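# Transfer capped bottles from crate to tray, standing upright

## Task

Take each bottle that still has its cap out of the crate and set it upright on the tray. Bottles without caps stay in the crate. The crate and the tray must finish level and where they started. Everything must stay in place with the robot not holding it. Anything the robot touches at the end must not settle more than about a fingernail's width once let go. Nothing may be knocked or set off the table.

## Robot and tools

Robot: two arms, left_arm and right_arm, each with a parallel two-finger gripper and a wrist camera. Cameras: cam_high and cam_low are fixed; cam_left_wrist and cam_right_wrist ride on the hands. Every image is 896x504 pixels. Calibration (intrinsics, distortion, world-to-camera transforms) is supplied and may be off by a few degrees and millimetres. Short random tugs on a held part or shoves on loose objects can happen.

World frame: origin on the table surface midway between the arms, +z up, +x out over the table, left_arm on the +y side. The names left and right do not match image sides.

Gripper frame: fingers point along the gripper's +z and close along its x. The reported end_effector_position is the spot between the pads; fingertips reach 17.5 mm past it. A flat block juts about 9 cm toward the gripper's -y and turns with it, so watch it near crate walls.

The 18-number row (used by both execute_actions and move): one flat list for both arms, every entry in [-1, 1]. Order: left dx, dy, dz, rx, ry, rz, left gripper position, force_limit, speed, then the same nine for the right arm. The first six numbers per arm are an offset, not a pose: they are expressed in that gripper's own axes and measured from the pose shown in the latest result that reports it (before any such result in a scene, and for second or later calls in one reply, from where the hand is when the action begins). Scale: 1.0 equals 0.6 m of translation or 180 degrees of rotation; rx, ry, rz form a single rotation vector. Zero offsets are not a hold: they pull the hand back to that reference pose. To keep an arm still, send the offset back to where you want it in the first call, zeros afterward.

Finger numbers are absolute commands, not offsets. position: +1 fully open (50 mm gap), pads meet near -0.65, -1 means close until blocked. force_limit: -1 about 20 N per pad, 0 about 102 N, +1 about 185 N (actual grip can be ~17% above). speed: -1 is 20 mm/s, 0 is 85, +1 is 150. To leave a gripper unchanged, repeat its previous three numbers; a 0 is a real command. A new force or speed only applies after position changes by at least 0.01. To soften a grip, open first.

execute_actions, argument actions (list with at most one item) plus optional pictures (boolean). Empty list: just report state. Action: {"rows": [...], "steps": n}, 1 to 15 rows, n up to 15 steps of 1/30 s; each row covers one step and the last is repeated; every row is measured from the same reference pose, not from the row before. Wait: {"steps": n} up to 300, counted from the last result. Per step the commanded pose is clipped to within 70 mm and 16 degrees of the measured pose, so a far target needs several calls; check the result and send the remainder.

move, arguments target (one 18-number row, same layout and reference rule) and speed (m/s, 0.002 to 0.5, default 0.25; turning capped at twice that in rad/s). Both hands travel straight lines that end together, 0.5 to 10 s long; beyond 10 s they stop short. Paths ignore obstacles and the other arm; hands may lag, drift or overshoot speed, especially near full reach. Finger numbers are sent at the start. The result adds a move: line with the ending (done, off_target, moving, held, fault) and which limits acted (paced = pose clipped; held = a clearance check blocked steps, after which the arm may jump fast), plus each gripper's remaining distance.

wait, argument seconds (0 to 10): lets the scene run with nothing new sent.

zoom_image, arguments camera (one of the four names) and region [x0, y0, x1, y1] in that camera's pixels, top-left origin, at most 504x504.

finished_scene, argument scene (integer 1 or 2): ends and grades the current scene; irreversible. Call it only once the bottles rest on their own.

Reading results: each arm's line gives end_effector_position (m) and end_effector_quat_wxyz in the world frame; reported position drifts more at long reach. A Hand target line shows where the controller is driving each hand. pose unreachable and HELD mark commands the clearance check altered or blocked. object_status: 0 moving, 1 stopped while opening, 2 stopped while closing (holding something, the state you want), 3 reached the command or pads met (likely empty). Opening in mm is roughly (250 - position_measured) x 0.202. Grips released at force_limit -1 keep reading 2 even if the bottle slips, and off-centre grips on fixed objects weaken over time. The simulation keeps running while replies are written.

Hazards: arms are stiff; aiming even slightly past a firm contact can trigger a fault. A torque fault (joint load limits: waist, shoulder, elbow 145 N m; forearm roll, wrist pitch, wrist roll 36.4 N m, held weight included) or an external force of 150 N freezes that arm for 10 s and drops the rest of the call. Holding loads heats motors; a MOTOR HOT line warns, and an OVER-TEMPERATURE FAULT brakes the arm until cool. Keep arms from colliding. Approach slowly, grasp bottles gently near the middle, lift clear of the crate walls, lower onto the tray without pushing crate or tray, open, retreat, and avoid drops or slams.

Each tool is called as name(argument=value, ...) on one line, values as JSON.

## Session

execute_actions(actions=[])

Scene clock: 0.00 s of 6600.00 s.
left_arm: end_effector_position=(+0.6211, +0.1076, +0.3749) position_measured=3 object_status=3 end_effector_quat_wxyz=(+0.445, +0.802, -0.076, +0.391) | right_arm: end_effector_position=(+0.4319, -0.5492, +0.3812) position_measured=3 object_status=3 end_effector_quat_wxyz=(-0.144, +0.928, -0.009, +0.344)
Joint positions: left_arm=[ 0.123  0.051 -0.479  1.555 -0.966 -2.83 ] | right_arm=[-0.569 -0.136  0.092 -0.66  -1.405 -0.937]
Joint velocities: left_arm=[-0.     0.001 -0.     0.001  0.     0.002] | right_arm=[-0.002 -0.001 -0.001  0.001  0.001  0.   ]
Hand target (left_arm): +0.621, +0.108, +0.375; +0.445, +0.802, -0.076, +0.391
Hand target (right_arm): +0.432, -0.549, +0.381; -0.144, +0.928, -0.009, +0.344

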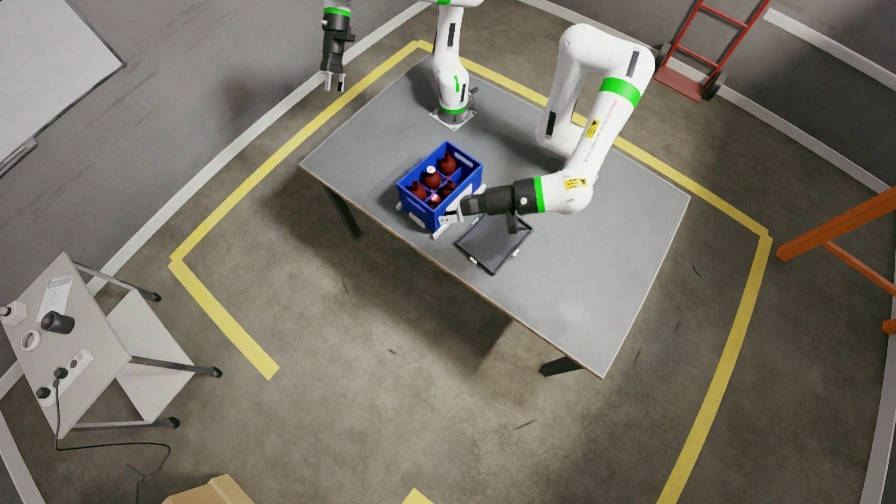

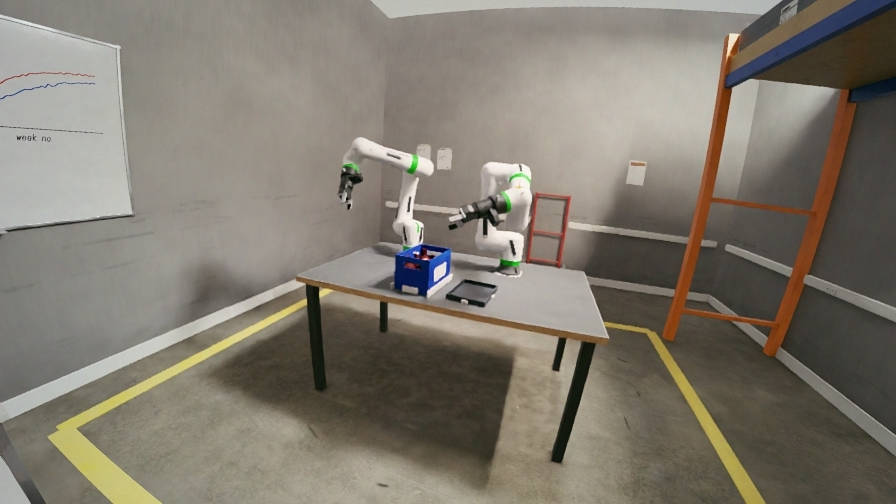

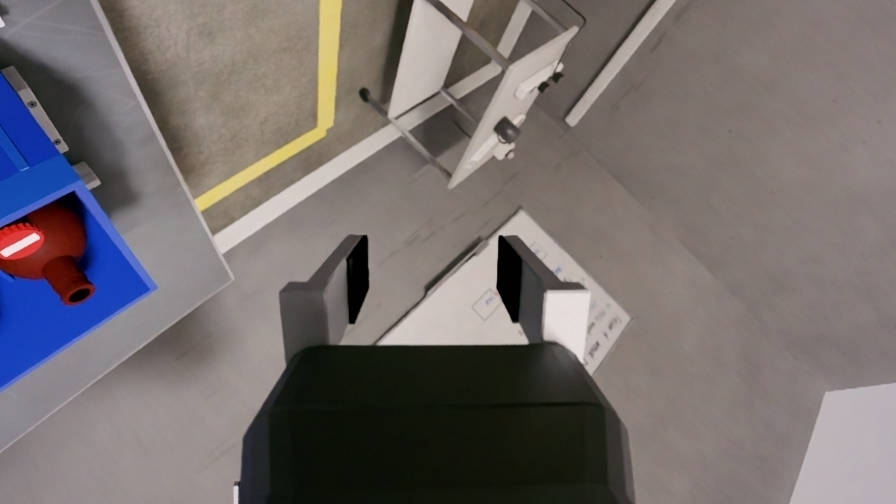

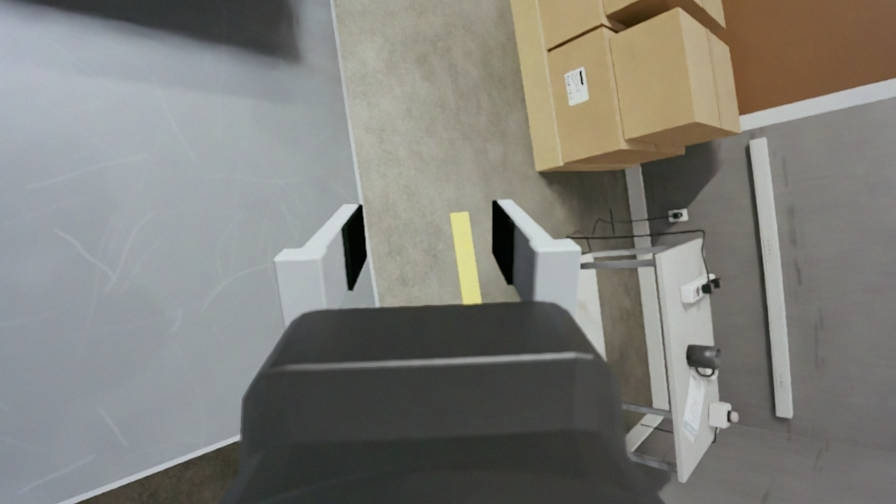

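zoom_image(camera="cam_high", region=[380, 130, 550, 280])

zoom_image(camera="cam_low", region=[380, 230, 520, 320])

Region (380, 130, 550, 280) of cam_high's 896x504 image, scaled by 2.965, with more detail than that image has; it fills the top 445 rows of this view, and the rest is white.

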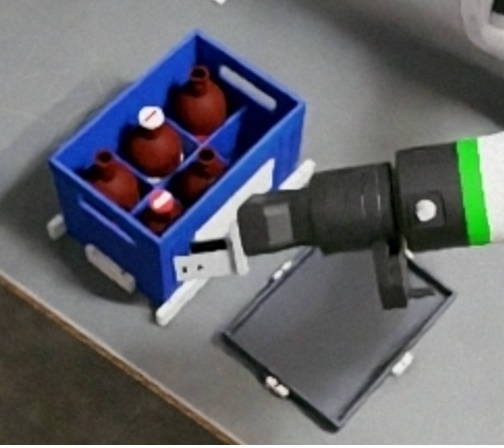

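Region (380, 230, 520, 320) of cam_low's 896x504 image, scaled by 3.600, with more detail than that image has; it fills the top 324 rows of this view, and the rest is white.

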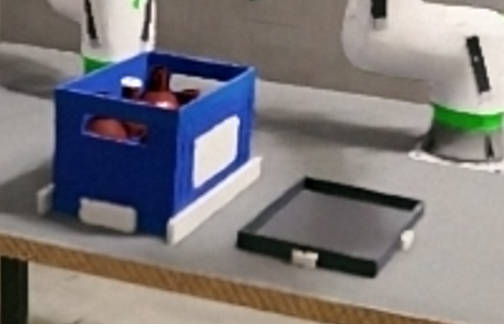

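move(target=[-0.2942,0.292,0.0947,0.3036,-0.2667,-0.0518,1,-0.5,0.5,-0.118,-0.151,0.025,-0.0939,-0.2244,-0.0059,1,-0.5,0.5], speed=0.3)

Scene clock: 28.30 s of 6600.00 s.
left_arm: end_effector_position=(+0.4501, -0.0794, +0.3488) position_measured=3 object_status=3 end_effector_quat_wxyz=(-0.002, +1.000, +0.001, +0.001) | right_arm: end_effector_position=(+0.3799, -0.4505, +0.3501) position_measured=3 object_status=3 end_effector_quat_wxyz=(-0.000, +1.000, -0.000, +0.000)
Joint positions: left_arm=[-0.472  0.54   0.874 -0.004 -1.903 -1.069] | right_arm=[ 0.092 -0.074  0.123 -0.    -1.767 -1.559]
Joint velocities: left_arm=[-0.001  0.012  0.019 -0.003 -0.014  0.002] | right_arm=[ 0.001  0.     0.001  0.001  0.    -0.001]
Hand target (left_arm): +0.450, -0.079, +0.349; -0.002, +1.000, +0.001, +0.001
Hand target (right_arm): +0.380, -0.451, +0.350; -0.000, +1.000, -0.000, +0.000
Off the commanded pose (left_arm): 0.001 m, 0 deg.
Off the commanded pose (right_arm): 0.000 m, 0 deg.
After step 90, 22.53 s passed at rest.
move: done
camera_calibration (this result's frames):
cam_left_wrist: T_world_to_cam=[[0.998695, 0.0262723, 0.0438071, -0.465704], [0.0149438, -0.970345, 0.241262, -0.154537], [0.0488465, -0.240292, -0.969471, 0.445899], [0, 0, 0, 1]] pos_world=[0.445625, -0.0305734, 0.489971]
cam_right_wrist: T_world_to_cam=[[0.999827, -0.0119464, 0.014261, -0.394247], [-0.0156794, -0.953695, 0.300367, -0.535225], [0.0100123, -0.300539, -0.953717, 0.343126], [0, 0, 0, 1]] pos_world=[0.382351, -0.412028, 0.493632]

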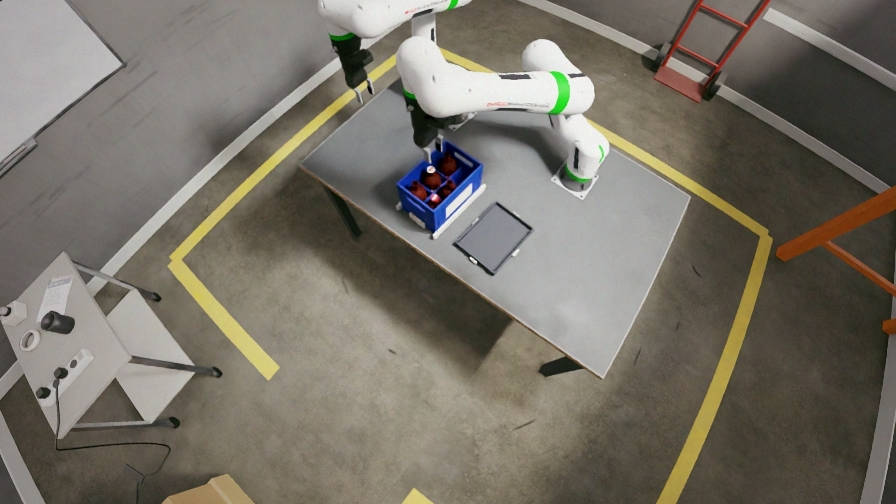

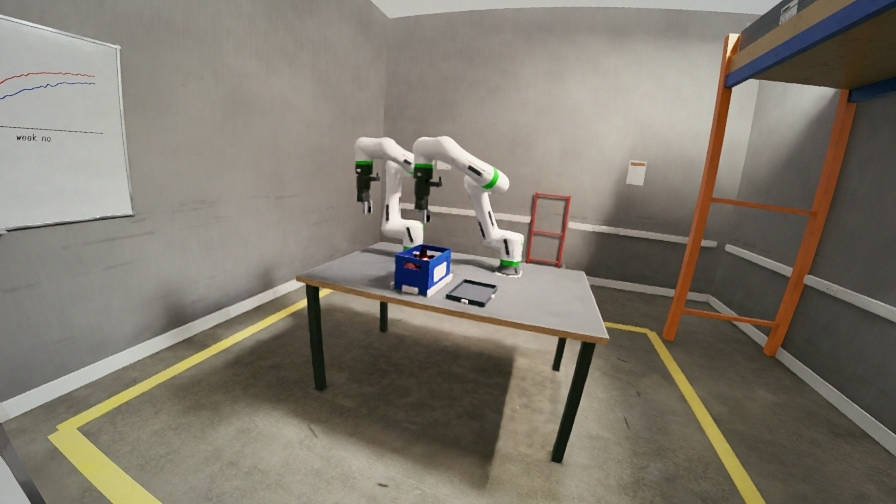

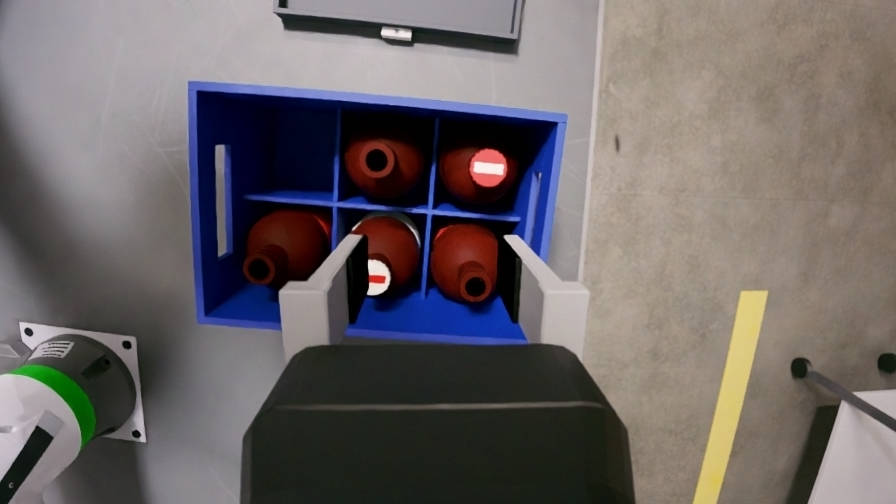

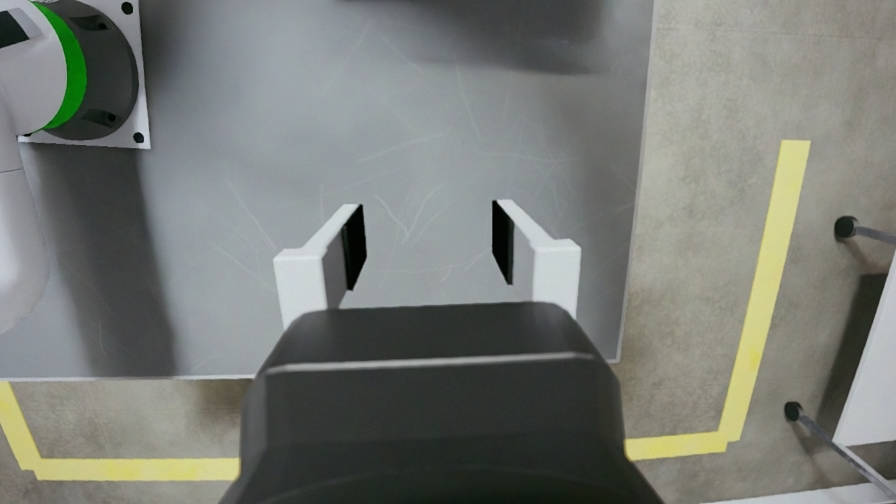

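move(target=[0.0665,-0.0557,0.173,0,0,0,0.75,-0.5,0.5,0,0,0,0,0,0,1,-0.5,0.5], speed=0.25)

Scene clock: 40.50 s of 6600.00 s.
left_arm: end_effector_position=(+0.4903, -0.0457, +0.2454) position_measured=41 object_status=3 end_effector_quat_wxyz=(-0.002, +1.000, +0.001, +0.001) | right_arm: end_effector_position=(+0.3799, -0.4505, +0.3501) position_measured=3 object_status=3 end_effector_quat_wxyz=(-0.000, +1.000, -0.000, +0.000)
Joint positions: left_arm=[-0.395  0.508  0.579 -0.004 -1.641 -1.145] | right_arm=[ 0.092 -0.074  0.123 -0.    -1.767 -1.559]
Joint velocities: left_arm=[ 0.001  0.    -0.003  0.001  0.003  0.001] | right_arm=[ 0.001 -0.     0.     0.    -0.    -0.001]
Hand target (left_arm): +0.490, -0.046, +0.245; -0.001, +1.000, +0.001, +0.001
Hand target (right_arm): +0.380, -0.451, +0.350; -0.000, +1.000, -0.000, +0.000
Off the commanded pose (left_arm): 0.000 m, 0 deg.
Off the commanded pose (right_arm): 0.000 m, 0 deg.
After step 90, 8.20 s passed at rest.
move: done
camera_calibration (this result's frames):
cam_left_wrist: T_world_to_cam=[[0.998699, 0.0262392, 0.0437215, -0.502179], [0.0149324, -0.970346, 0.241257, -0.0975431], [0.0487554, -0.240291, -0.969476, 0.351734], [0, 0, 0, 1]] pos_world=[0.485833, 0.00304465, 0.386487]
cam_right_wrist: T_world_to_cam=[[0.999828, -0.011939, 0.0142071, -0.394223], [-0.0156564, -0.953689, 0.300385, -0.535226], [0.00996289, -0.300556, -0.953712, 0.343134], [0, 0, 0, 1]] pos_world=[0.382357, -0.412015, 0.493626]

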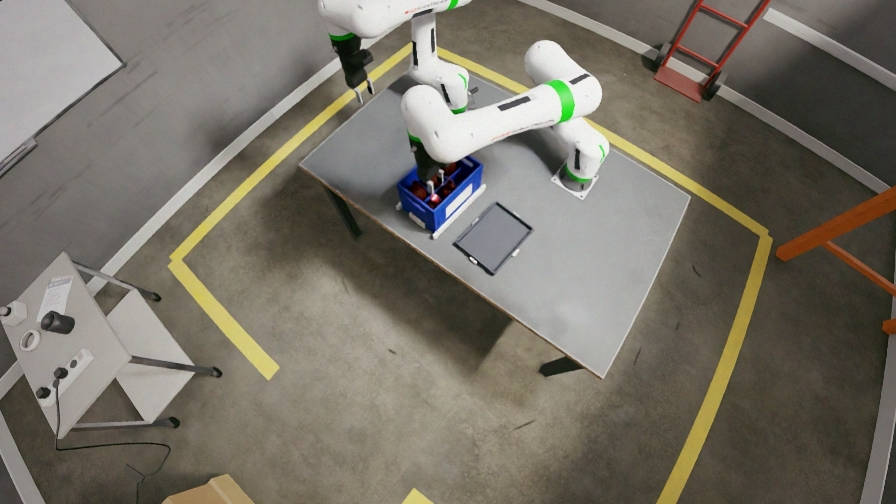

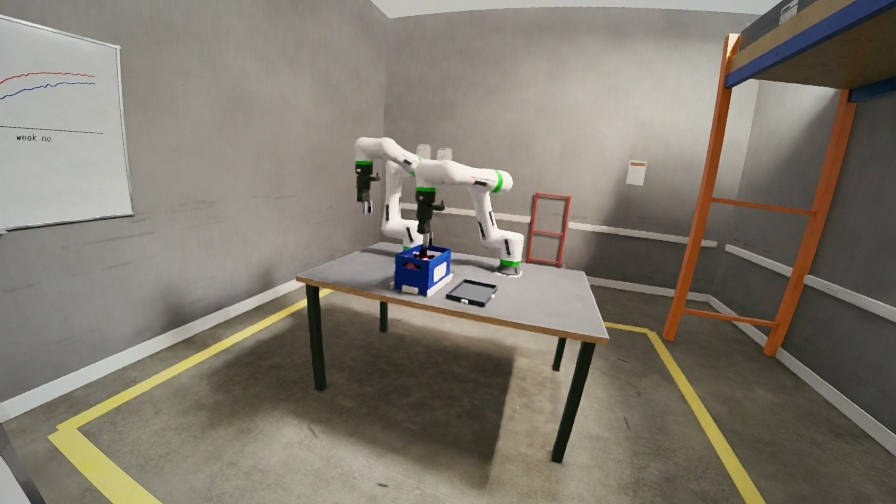

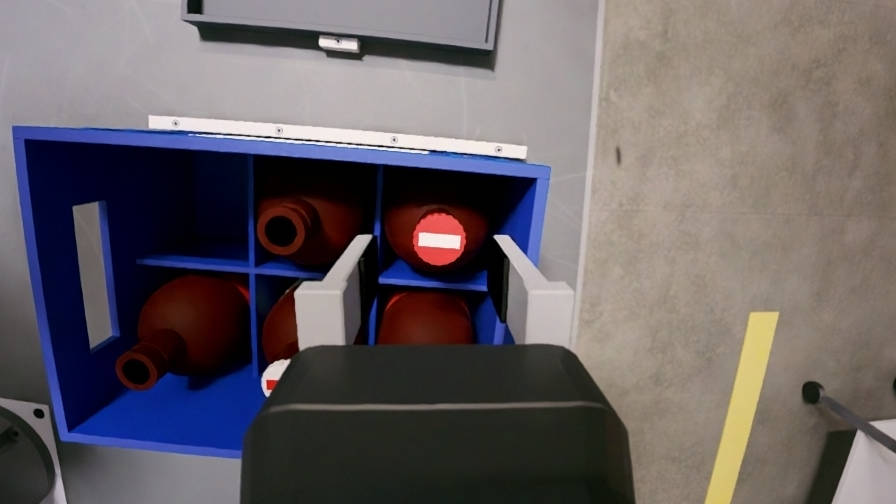

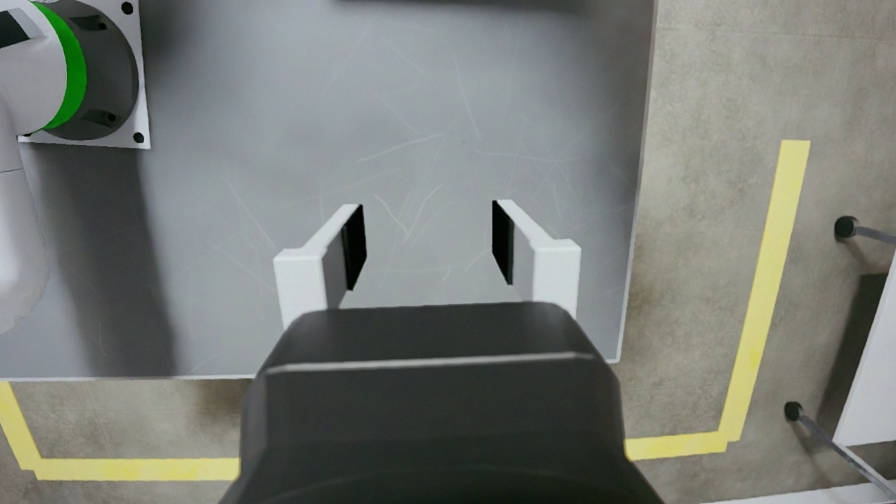

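zoom_image(camera="cam_left_wrist", region=[300, 150, 580, 360])

Region (300, 150, 580, 360) of cam_left_wrist's 896x504 image, scaled by 1.800, with more detail than that image has; it fills the top 378 rows of this view, and the rest is white.

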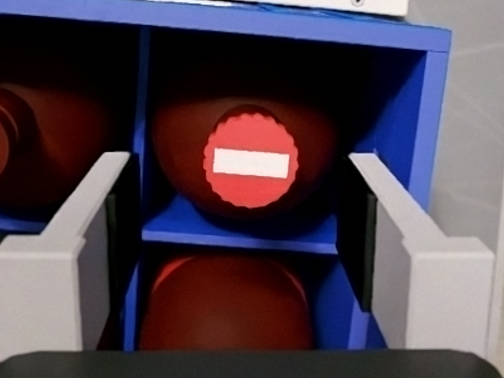

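move(target=[0.0073,0.0128,0.1,0,0,0,0.75,-0.5,0.5,0,0,0,0,0,0,1,-0.5,0.5], speed=0.15)

zoom_image(camera="cam_left_wrist", region=[300, 150, 580, 360])

Scene clock: 54.37 s of 6600.00 s.
left_arm: end_effector_position=(+0.4948, -0.0532, +0.1855) position_measured=41 object_status=3 end_effector_quat_wxyz=(-0.002, +1.000, +0.001, +0.001) | right_arm: end_effector_position=(+0.3799, -0.4505, +0.3501) position_measured=3 object_status=3 end_effector_quat_wxyz=(-0.000, +1.000, -0.000, +0.000)
Joint positions: left_arm=[-0.403  0.531  0.473 -0.004 -1.512 -1.137] | right_arm=[ 0.092 -0.074  0.123 -0.    -1.767 -1.559]
Joint velocities: left_arm=[-0.     0.001 -0.002  0.     0.004  0.003] | right_arm=[ 0.001 -0.    -0.001 -0.    -0.002 -0.001]
Hand target (left_arm): +0.495, -0.053, +0.185; -0.002, +1.000, +0.001, +0.001
Hand target (right_arm): +0.380, -0.451, +0.350; -0.000, +1.000, -0.000, +0.000
Off the commanded pose (left_arm): 0.000 m, 0 deg.
Off the commanded pose (right_arm): 0.000 m, 0 deg.
After step 90, 10.00 s passed at rest.
move: done
camera_calibration (this result's frames):
cam_left_wrist: T_world_to_cam=[[0.998699, 0.0262164, 0.0437419, -0.503939], [0.0149071, -0.970355, 0.241223, -0.090437], [0.0487692, -0.240257, -0.969484, 0.291672], [0, 0, 0, 1]] pos_world=[0.490407, -0.00446833, 0.32663]
cam_right_wrist: T_world_to_cam=[[0.999827, -0.0119498, 0.0142677, -0.394252], [-0.0156849, -0.953689, 0.300385, -0.535233], [0.0100174, -0.300557, -0.953711, 0.343117], [0, 0, 0, 1]] pos_world=[0.382352, -0.412031, 0.493636]

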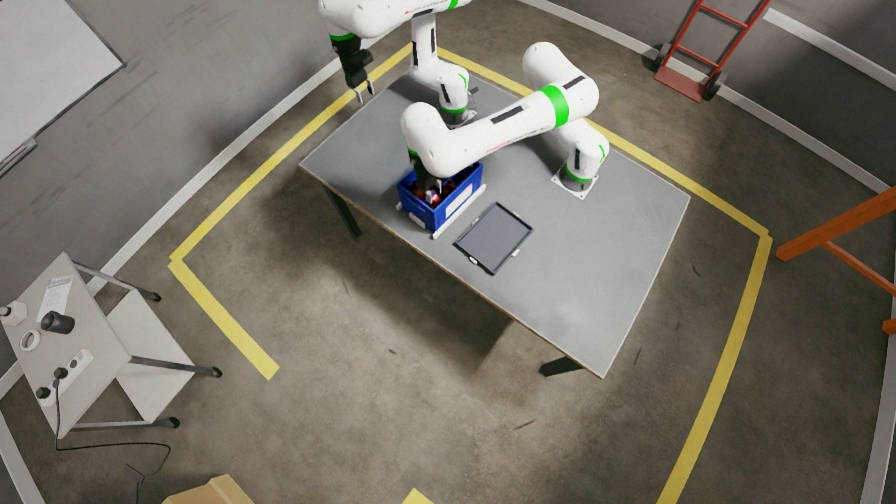

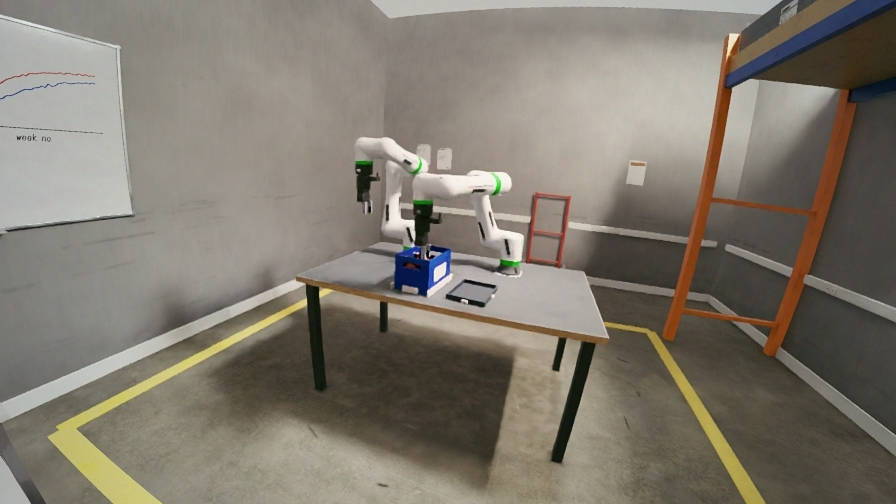

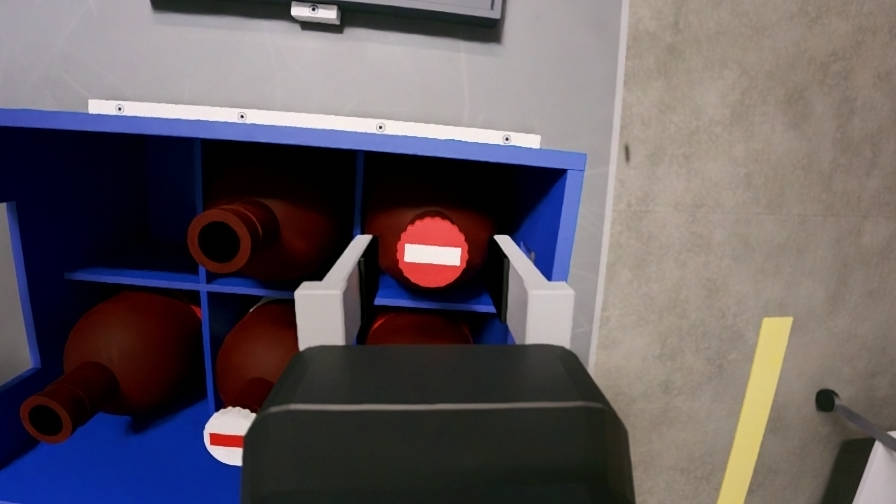

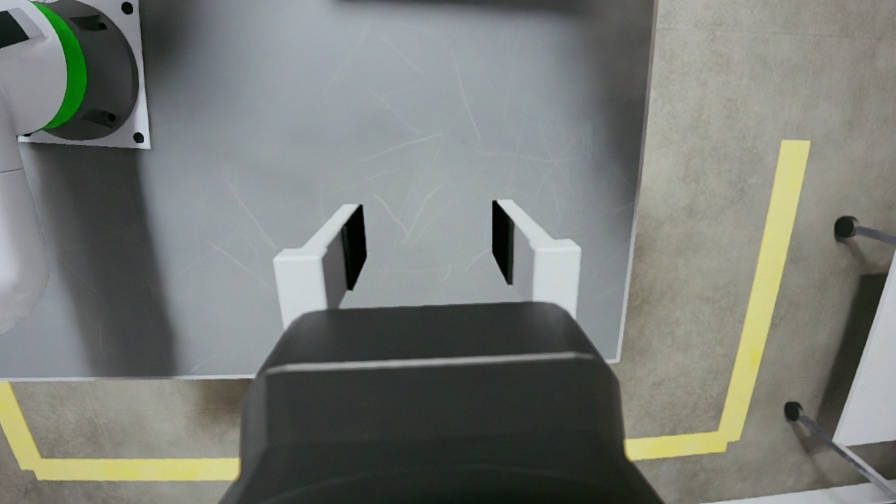

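Region (300, 150, 580, 360) of cam_left_wrist's 896x504 image, scaled by 1.800, with more detail than that image has; it fills the top 378 rows of this view, and the rest is white.

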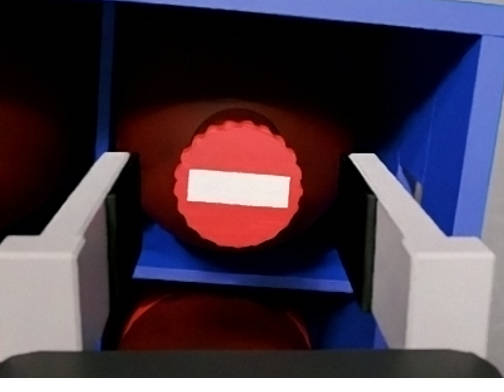

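move(target=[0,-0.003,0.055,0,0,0,0.75,-0.5,0.5,0,0,0,0,0,0,1,-0.5,0.5], speed=0.1)

execute_actions(actions=[{"rows":[[0,0,0,0,0,0,-1,-0.1,-0.3,0,0,0,0,0,0,1,-0.5,0.5]],"steps":15}])

Scene clock: 58.10 s of 6600.00 s.
left_arm: end_effector_position=(+0.4950, -0.0513, +0.1526) position_measured=41 object_status=3 end_effector_quat_wxyz=(-0.002, +1.000, +0.001, +0.001) | right_arm: end_effector_position=(+0.3799, -0.4505, +0.3501) position_measured=3 object_status=3 end_effector_quat_wxyz=(-0.000, +1.000, -0.000, +0.000)
Joint positions: left_arm=[-0.4    0.536  0.405 -0.004 -1.438 -1.139] | right_arm=[ 0.092 -0.074  0.123 -0.    -1.767 -1.559]
Joint velocities: left_arm=[ 0.     0.001 -0.003  0.     0.003  0.   ] | right_arm=[-0.001 -0.     0.001  0.001  0.     0.   ]
Hand target (left_arm): +0.495, -0.051, +0.153; -0.002, +1.000, +0.001, +0.001
Hand target (right_arm): +0.380, -0.451, +0.350; -0.000, +1.000, -0.000, +0.000
Off the commanded pose (left_arm): 0.000 m, 0 deg.
Off the commanded pose (right_arm): 0.000 m, 0 deg.
move: done
camera_calibration (this result's frames):
cam_left_wrist: T_world_to_cam=[[0.998697, 0.0261837, 0.0437966, -0.502688], [0.0148678, -0.970384, 0.241111, -0.0806174], [0.0488127, -0.240146, -0.969509, 0.260225], [0, 0, 0, 1]] pos_world=[0.49053, -0.00257564, 0.293744]
cam_right_wrist: T_world_to_cam=[[0.999828, -0.011939, 0.0142072, -0.394223], [-0.0156564, -0.953689, 0.300385, -0.535226], [0.009963, -0.300556, -0.953712, 0.343134], [0, 0, 0, 1]] pos_world=[0.382357, -0.412015, 0.493626]

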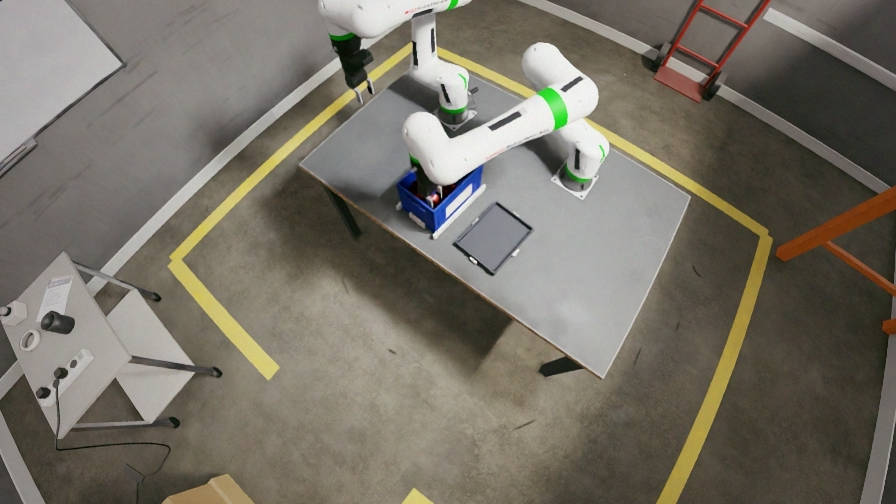

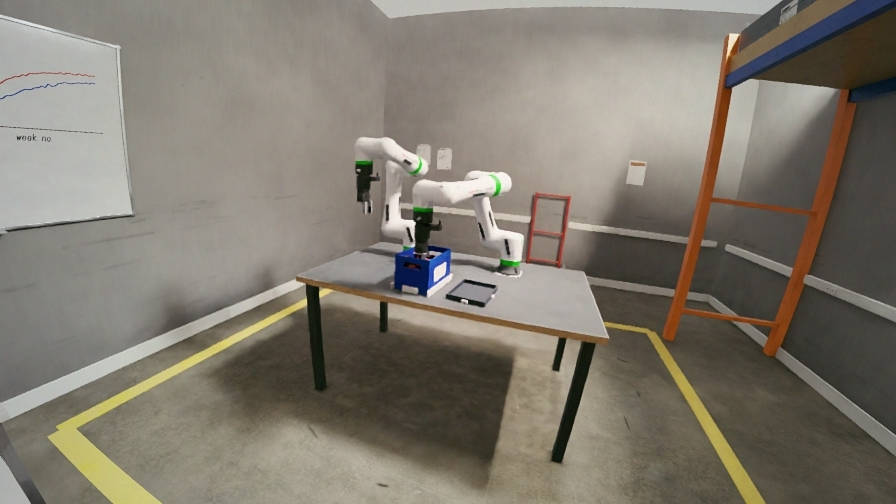

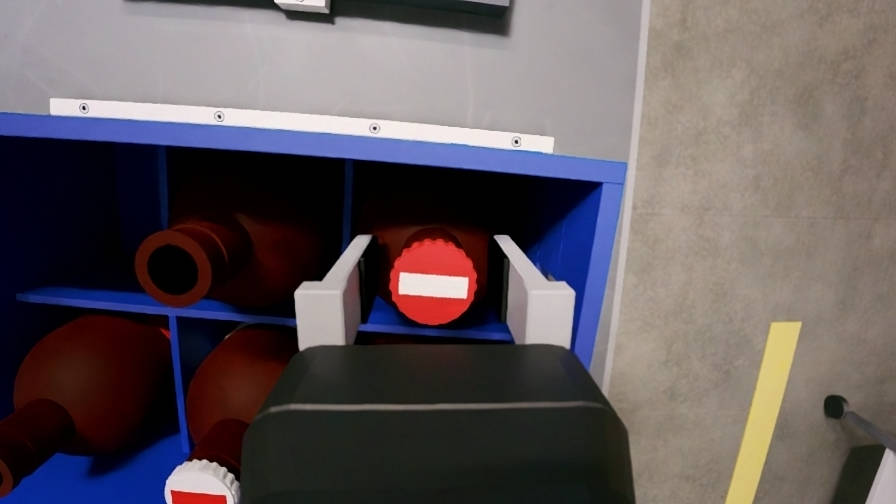

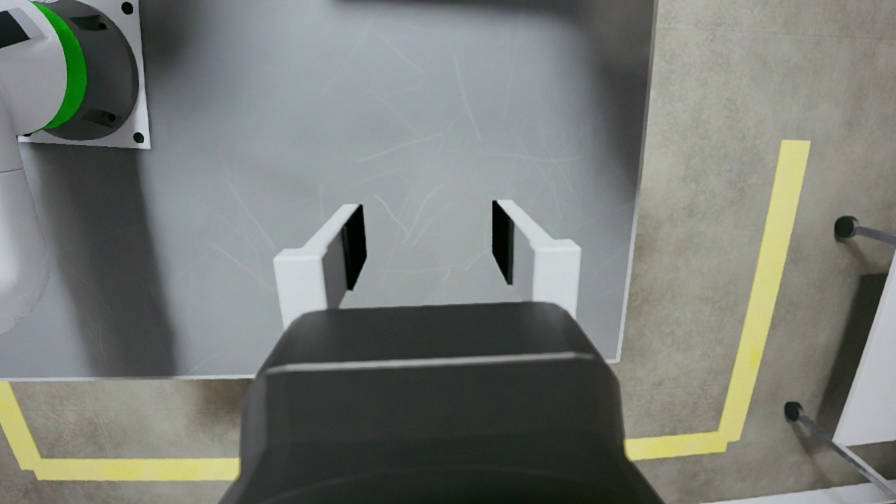

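Scene clock: 58.60 s of 6600.00 s.
left_arm: end_effector_position=(+0.4950, -0.0513, +0.1526) position_measured=123 object_status=2 end_effector_quat_wxyz=(-0.002, +1.000, +0.001, +0.001) | right_arm: end_effector_position=(+0.3799, -0.4505, +0.3501) position_measured=3 object_status=3 end_effector_quat_wxyz=(-0.000, +1.000, -0.000, +0.000)
Joint positions: left_arm=[-0.4    0.536  0.405 -0.004 -1.438 -1.139] | right_arm=[ 0.092 -0.074  0.123 -0.    -1.767 -1.559]
Joint velocities: left_arm=[-0.     0.    -0.     0.     0.003  0.001] | right_arm=[-0.001  0.    -0.    -0.001  0.001 -0.   ]
Hand target (left_arm): +0.495, -0.051, +0.153; -0.002, +1.000, +0.001, +0.001
Hand target (right_arm): +0.380, -0.451, +0.350; -0.000, +1.000, -0.000, +0.000
Off the commanded pose (left_arm): 0.000 m, 0 deg.
Off the commanded pose (right_arm): 0.000 m, 0 deg.
Steps of this call (steps 1 to 15: all 15 steps of this action). Readings (end_effector_position | what the end effector reports):
1: left_arm (+0.4950, -0.0513, +0.1526) | right_arm (+0.3799, -0.4505, +0.3501) | left_arm position_measured=47 object_status=0 | right_arm position_measured=3 object_status=3
2: left_arm (+0.4950, -0.0513, +0.1526) | right_arm (+0.3799, -0.4505, +0.3501) | left_arm position_measured=58 object_status=0 | right_arm position_measured=3 object_status=3
4: left_arm (+0.4950, -0.0513, +0.1526) | right_arm (+0.3799, -0.4505, +0.3501) | left_arm position_measured=79 object_status=0 | right_arm position_measured=3 object_status=3
8: left_arm (+0.4950, -0.0513, +0.1526) | right_arm (+0.3799, -0.4505, +0.3501) | left_arm position_measured=122 object_status=0 | right_arm position_measured=3 object_status=3
15: the state above
camera_calibration (this result's frames):
cam_left_wrist: T_world_to_cam=[[0.998697, 0.0261833, 0.0437938, -0.502686], [0.0148681, -0.970384, 0.24111, -0.0806061], [0.0488099, -0.240145, -0.969509, 0.260192], [0, 0, 0, 1]] pos_world=[0.49053, -0.00257308, 0.293708]
cam_right_wrist: T_world_to_cam=[[0.999828, -0.0119391, 0.0142073, -0.394223], [-0.0156565, -0.95369, 0.300385, -0.535226], [0.00996303, -0.300556, -0.953712, 0.343134], [0, 0, 0, 1]] pos_world=[0.382357, -0.412015, 0.493626]

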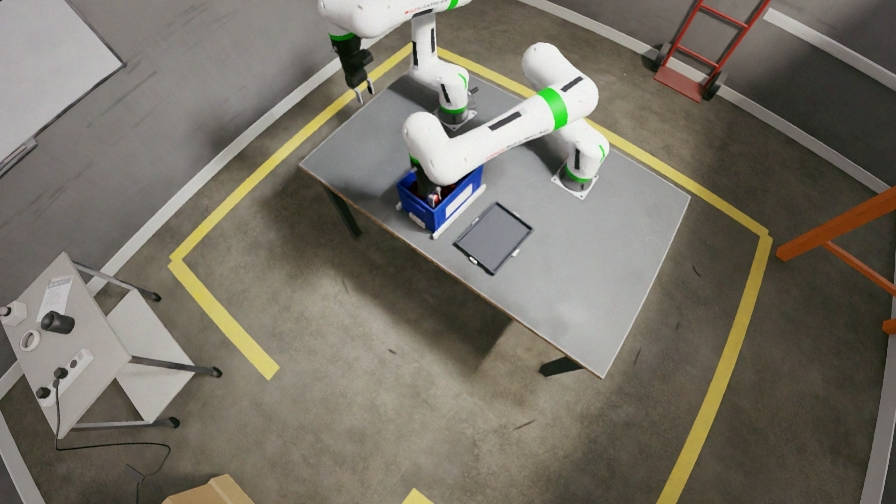

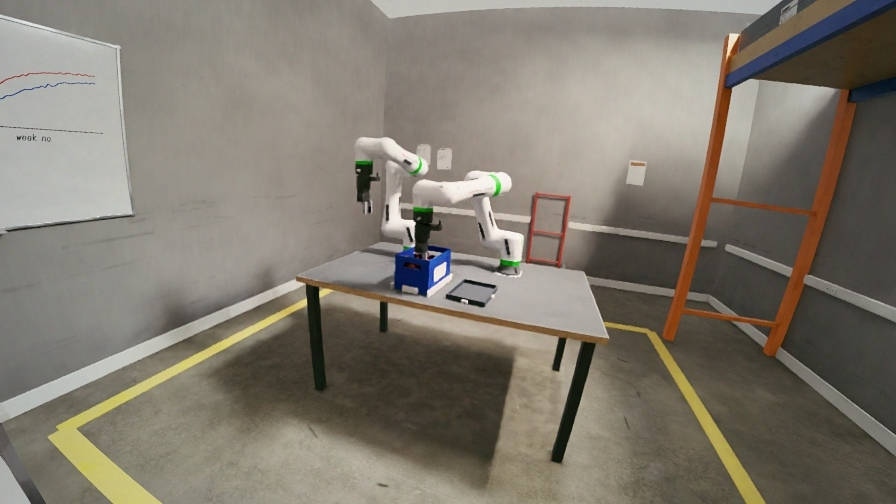

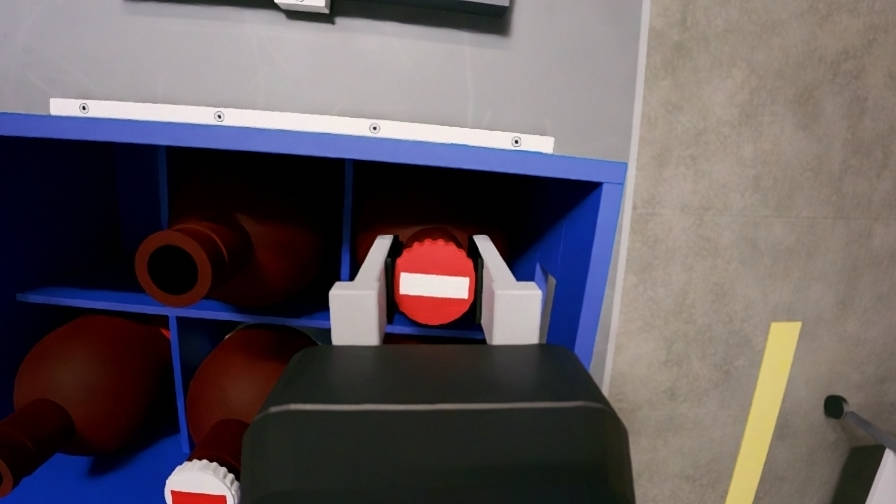

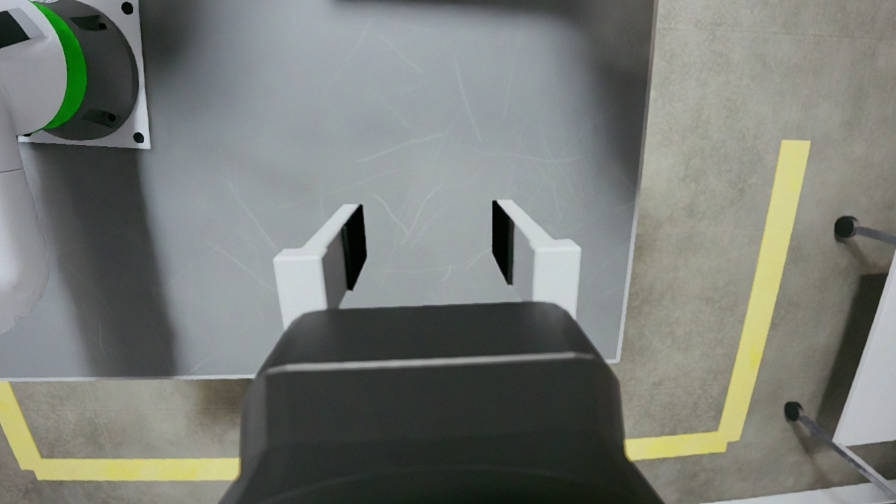

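move(target=[0,0,-0.326,0,0,0,-1,-0.1,-0.3,0,0,0,0,0,0,0.75,-0.5,0.5], speed=0.2)

zoom_image(camera="cam_low", region=[370, 180, 520, 320])

Scene clock: 70.17 s of 6600.00 s.
left_arm: end_effector_position=(+0.4942, -0.0518, +0.3481) position_measured=123 object_status=2 end_effector_quat_wxyz=(-0.001, +1.000, +0.001, +0.001) | right_arm: end_effector_position=(+0.3799, -0.4505, +0.3501) position_measured=41 object_status=3 end_effector_quat_wxyz=(-0.000, +1.000, -0.000, +0.000)
Joint positions: left_arm=[-0.401  0.607  0.975 -0.004 -1.938 -1.14 ] | right_arm=[ 0.092 -0.074  0.123 -0.    -1.767 -1.559]
Joint velocities: left_arm=[-0.001  0.008  0.015 -0.001 -0.012  0.   ] | right_arm=[-0.    -0.     0.     0.     0.     0.001]
Hand target (left_arm): +0.494, -0.052, +0.348; -0.002, +1.000, +0.001, +0.001
Hand target (right_arm): +0.380, -0.451, +0.350; -0.000, +1.000, -0.000, +0.000
Off the commanded pose (left_arm): 0.000 m, 0 deg.
Off the commanded pose (right_arm): 0.000 m, 0 deg.
After step 90, 7.03 s passed at rest.
move: done
camera_calibration (this result's frames):
cam_left_wrist: T_world_to_cam=[[0.998686, 0.0262671, 0.0440061, -0.510566], [0.0148877, -0.970331, 0.241321, -0.12827], [0.0490393, -0.240349, -0.969447, 0.449516], [0, 0, 0, 1]] pos_world=[0.48976, -0.00301265, 0.489205]
cam_right_wrist: T_world_to_cam=[[0.999828, -0.011939, 0.0142074, -0.394223], [-0.0156565, -0.953689, 0.300385, -0.535226], [0.00996313, -0.300556, -0.953712, 0.343134], [0, 0, 0, 1]] pos_world=[0.382357, -0.412015, 0.493626]

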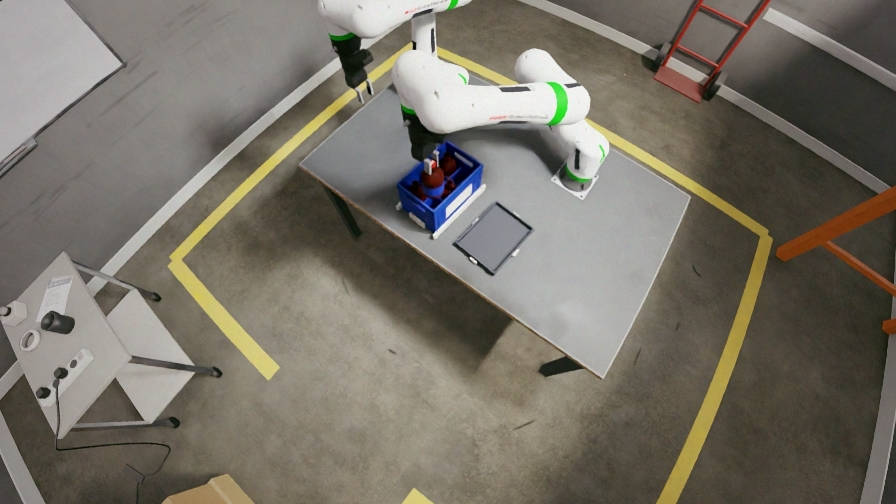

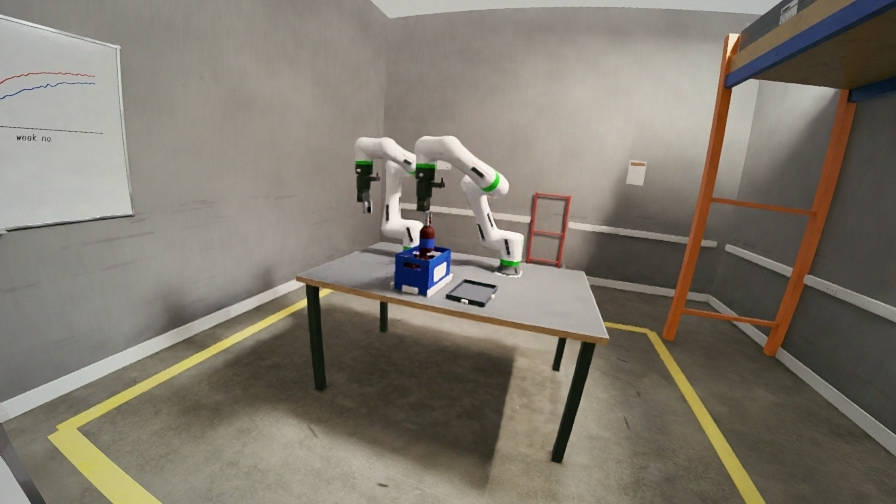

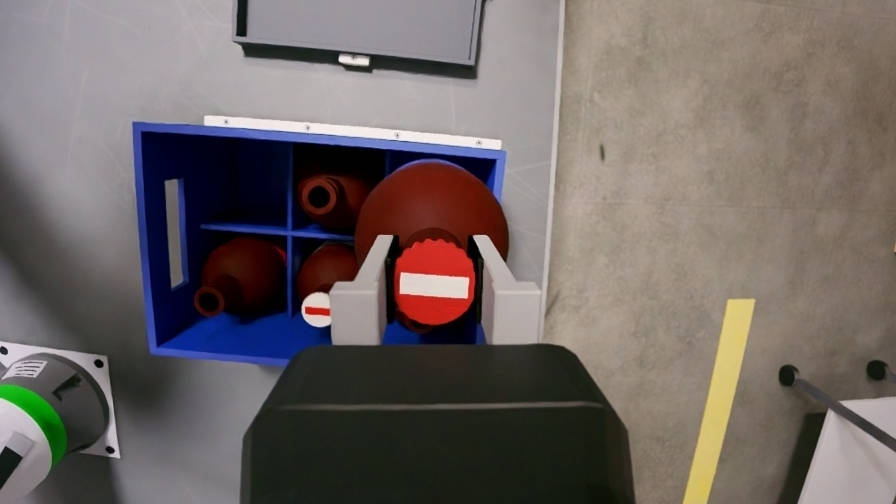

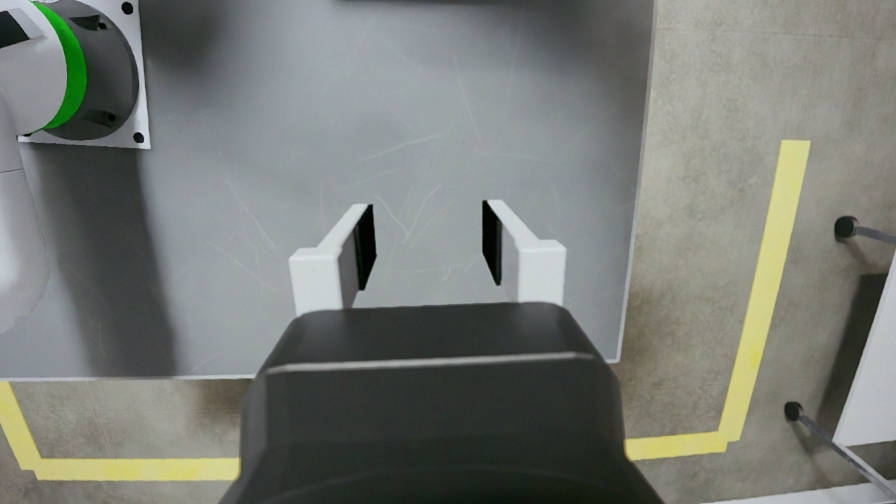

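Region (370, 180, 520, 320) of cam_low's 896x504 image, scaled by 3.360, with more detail than that image has; it fills the top 470 rows of this view, and the rest is white.

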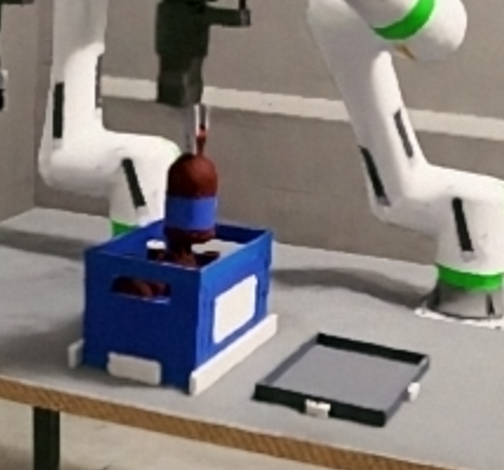

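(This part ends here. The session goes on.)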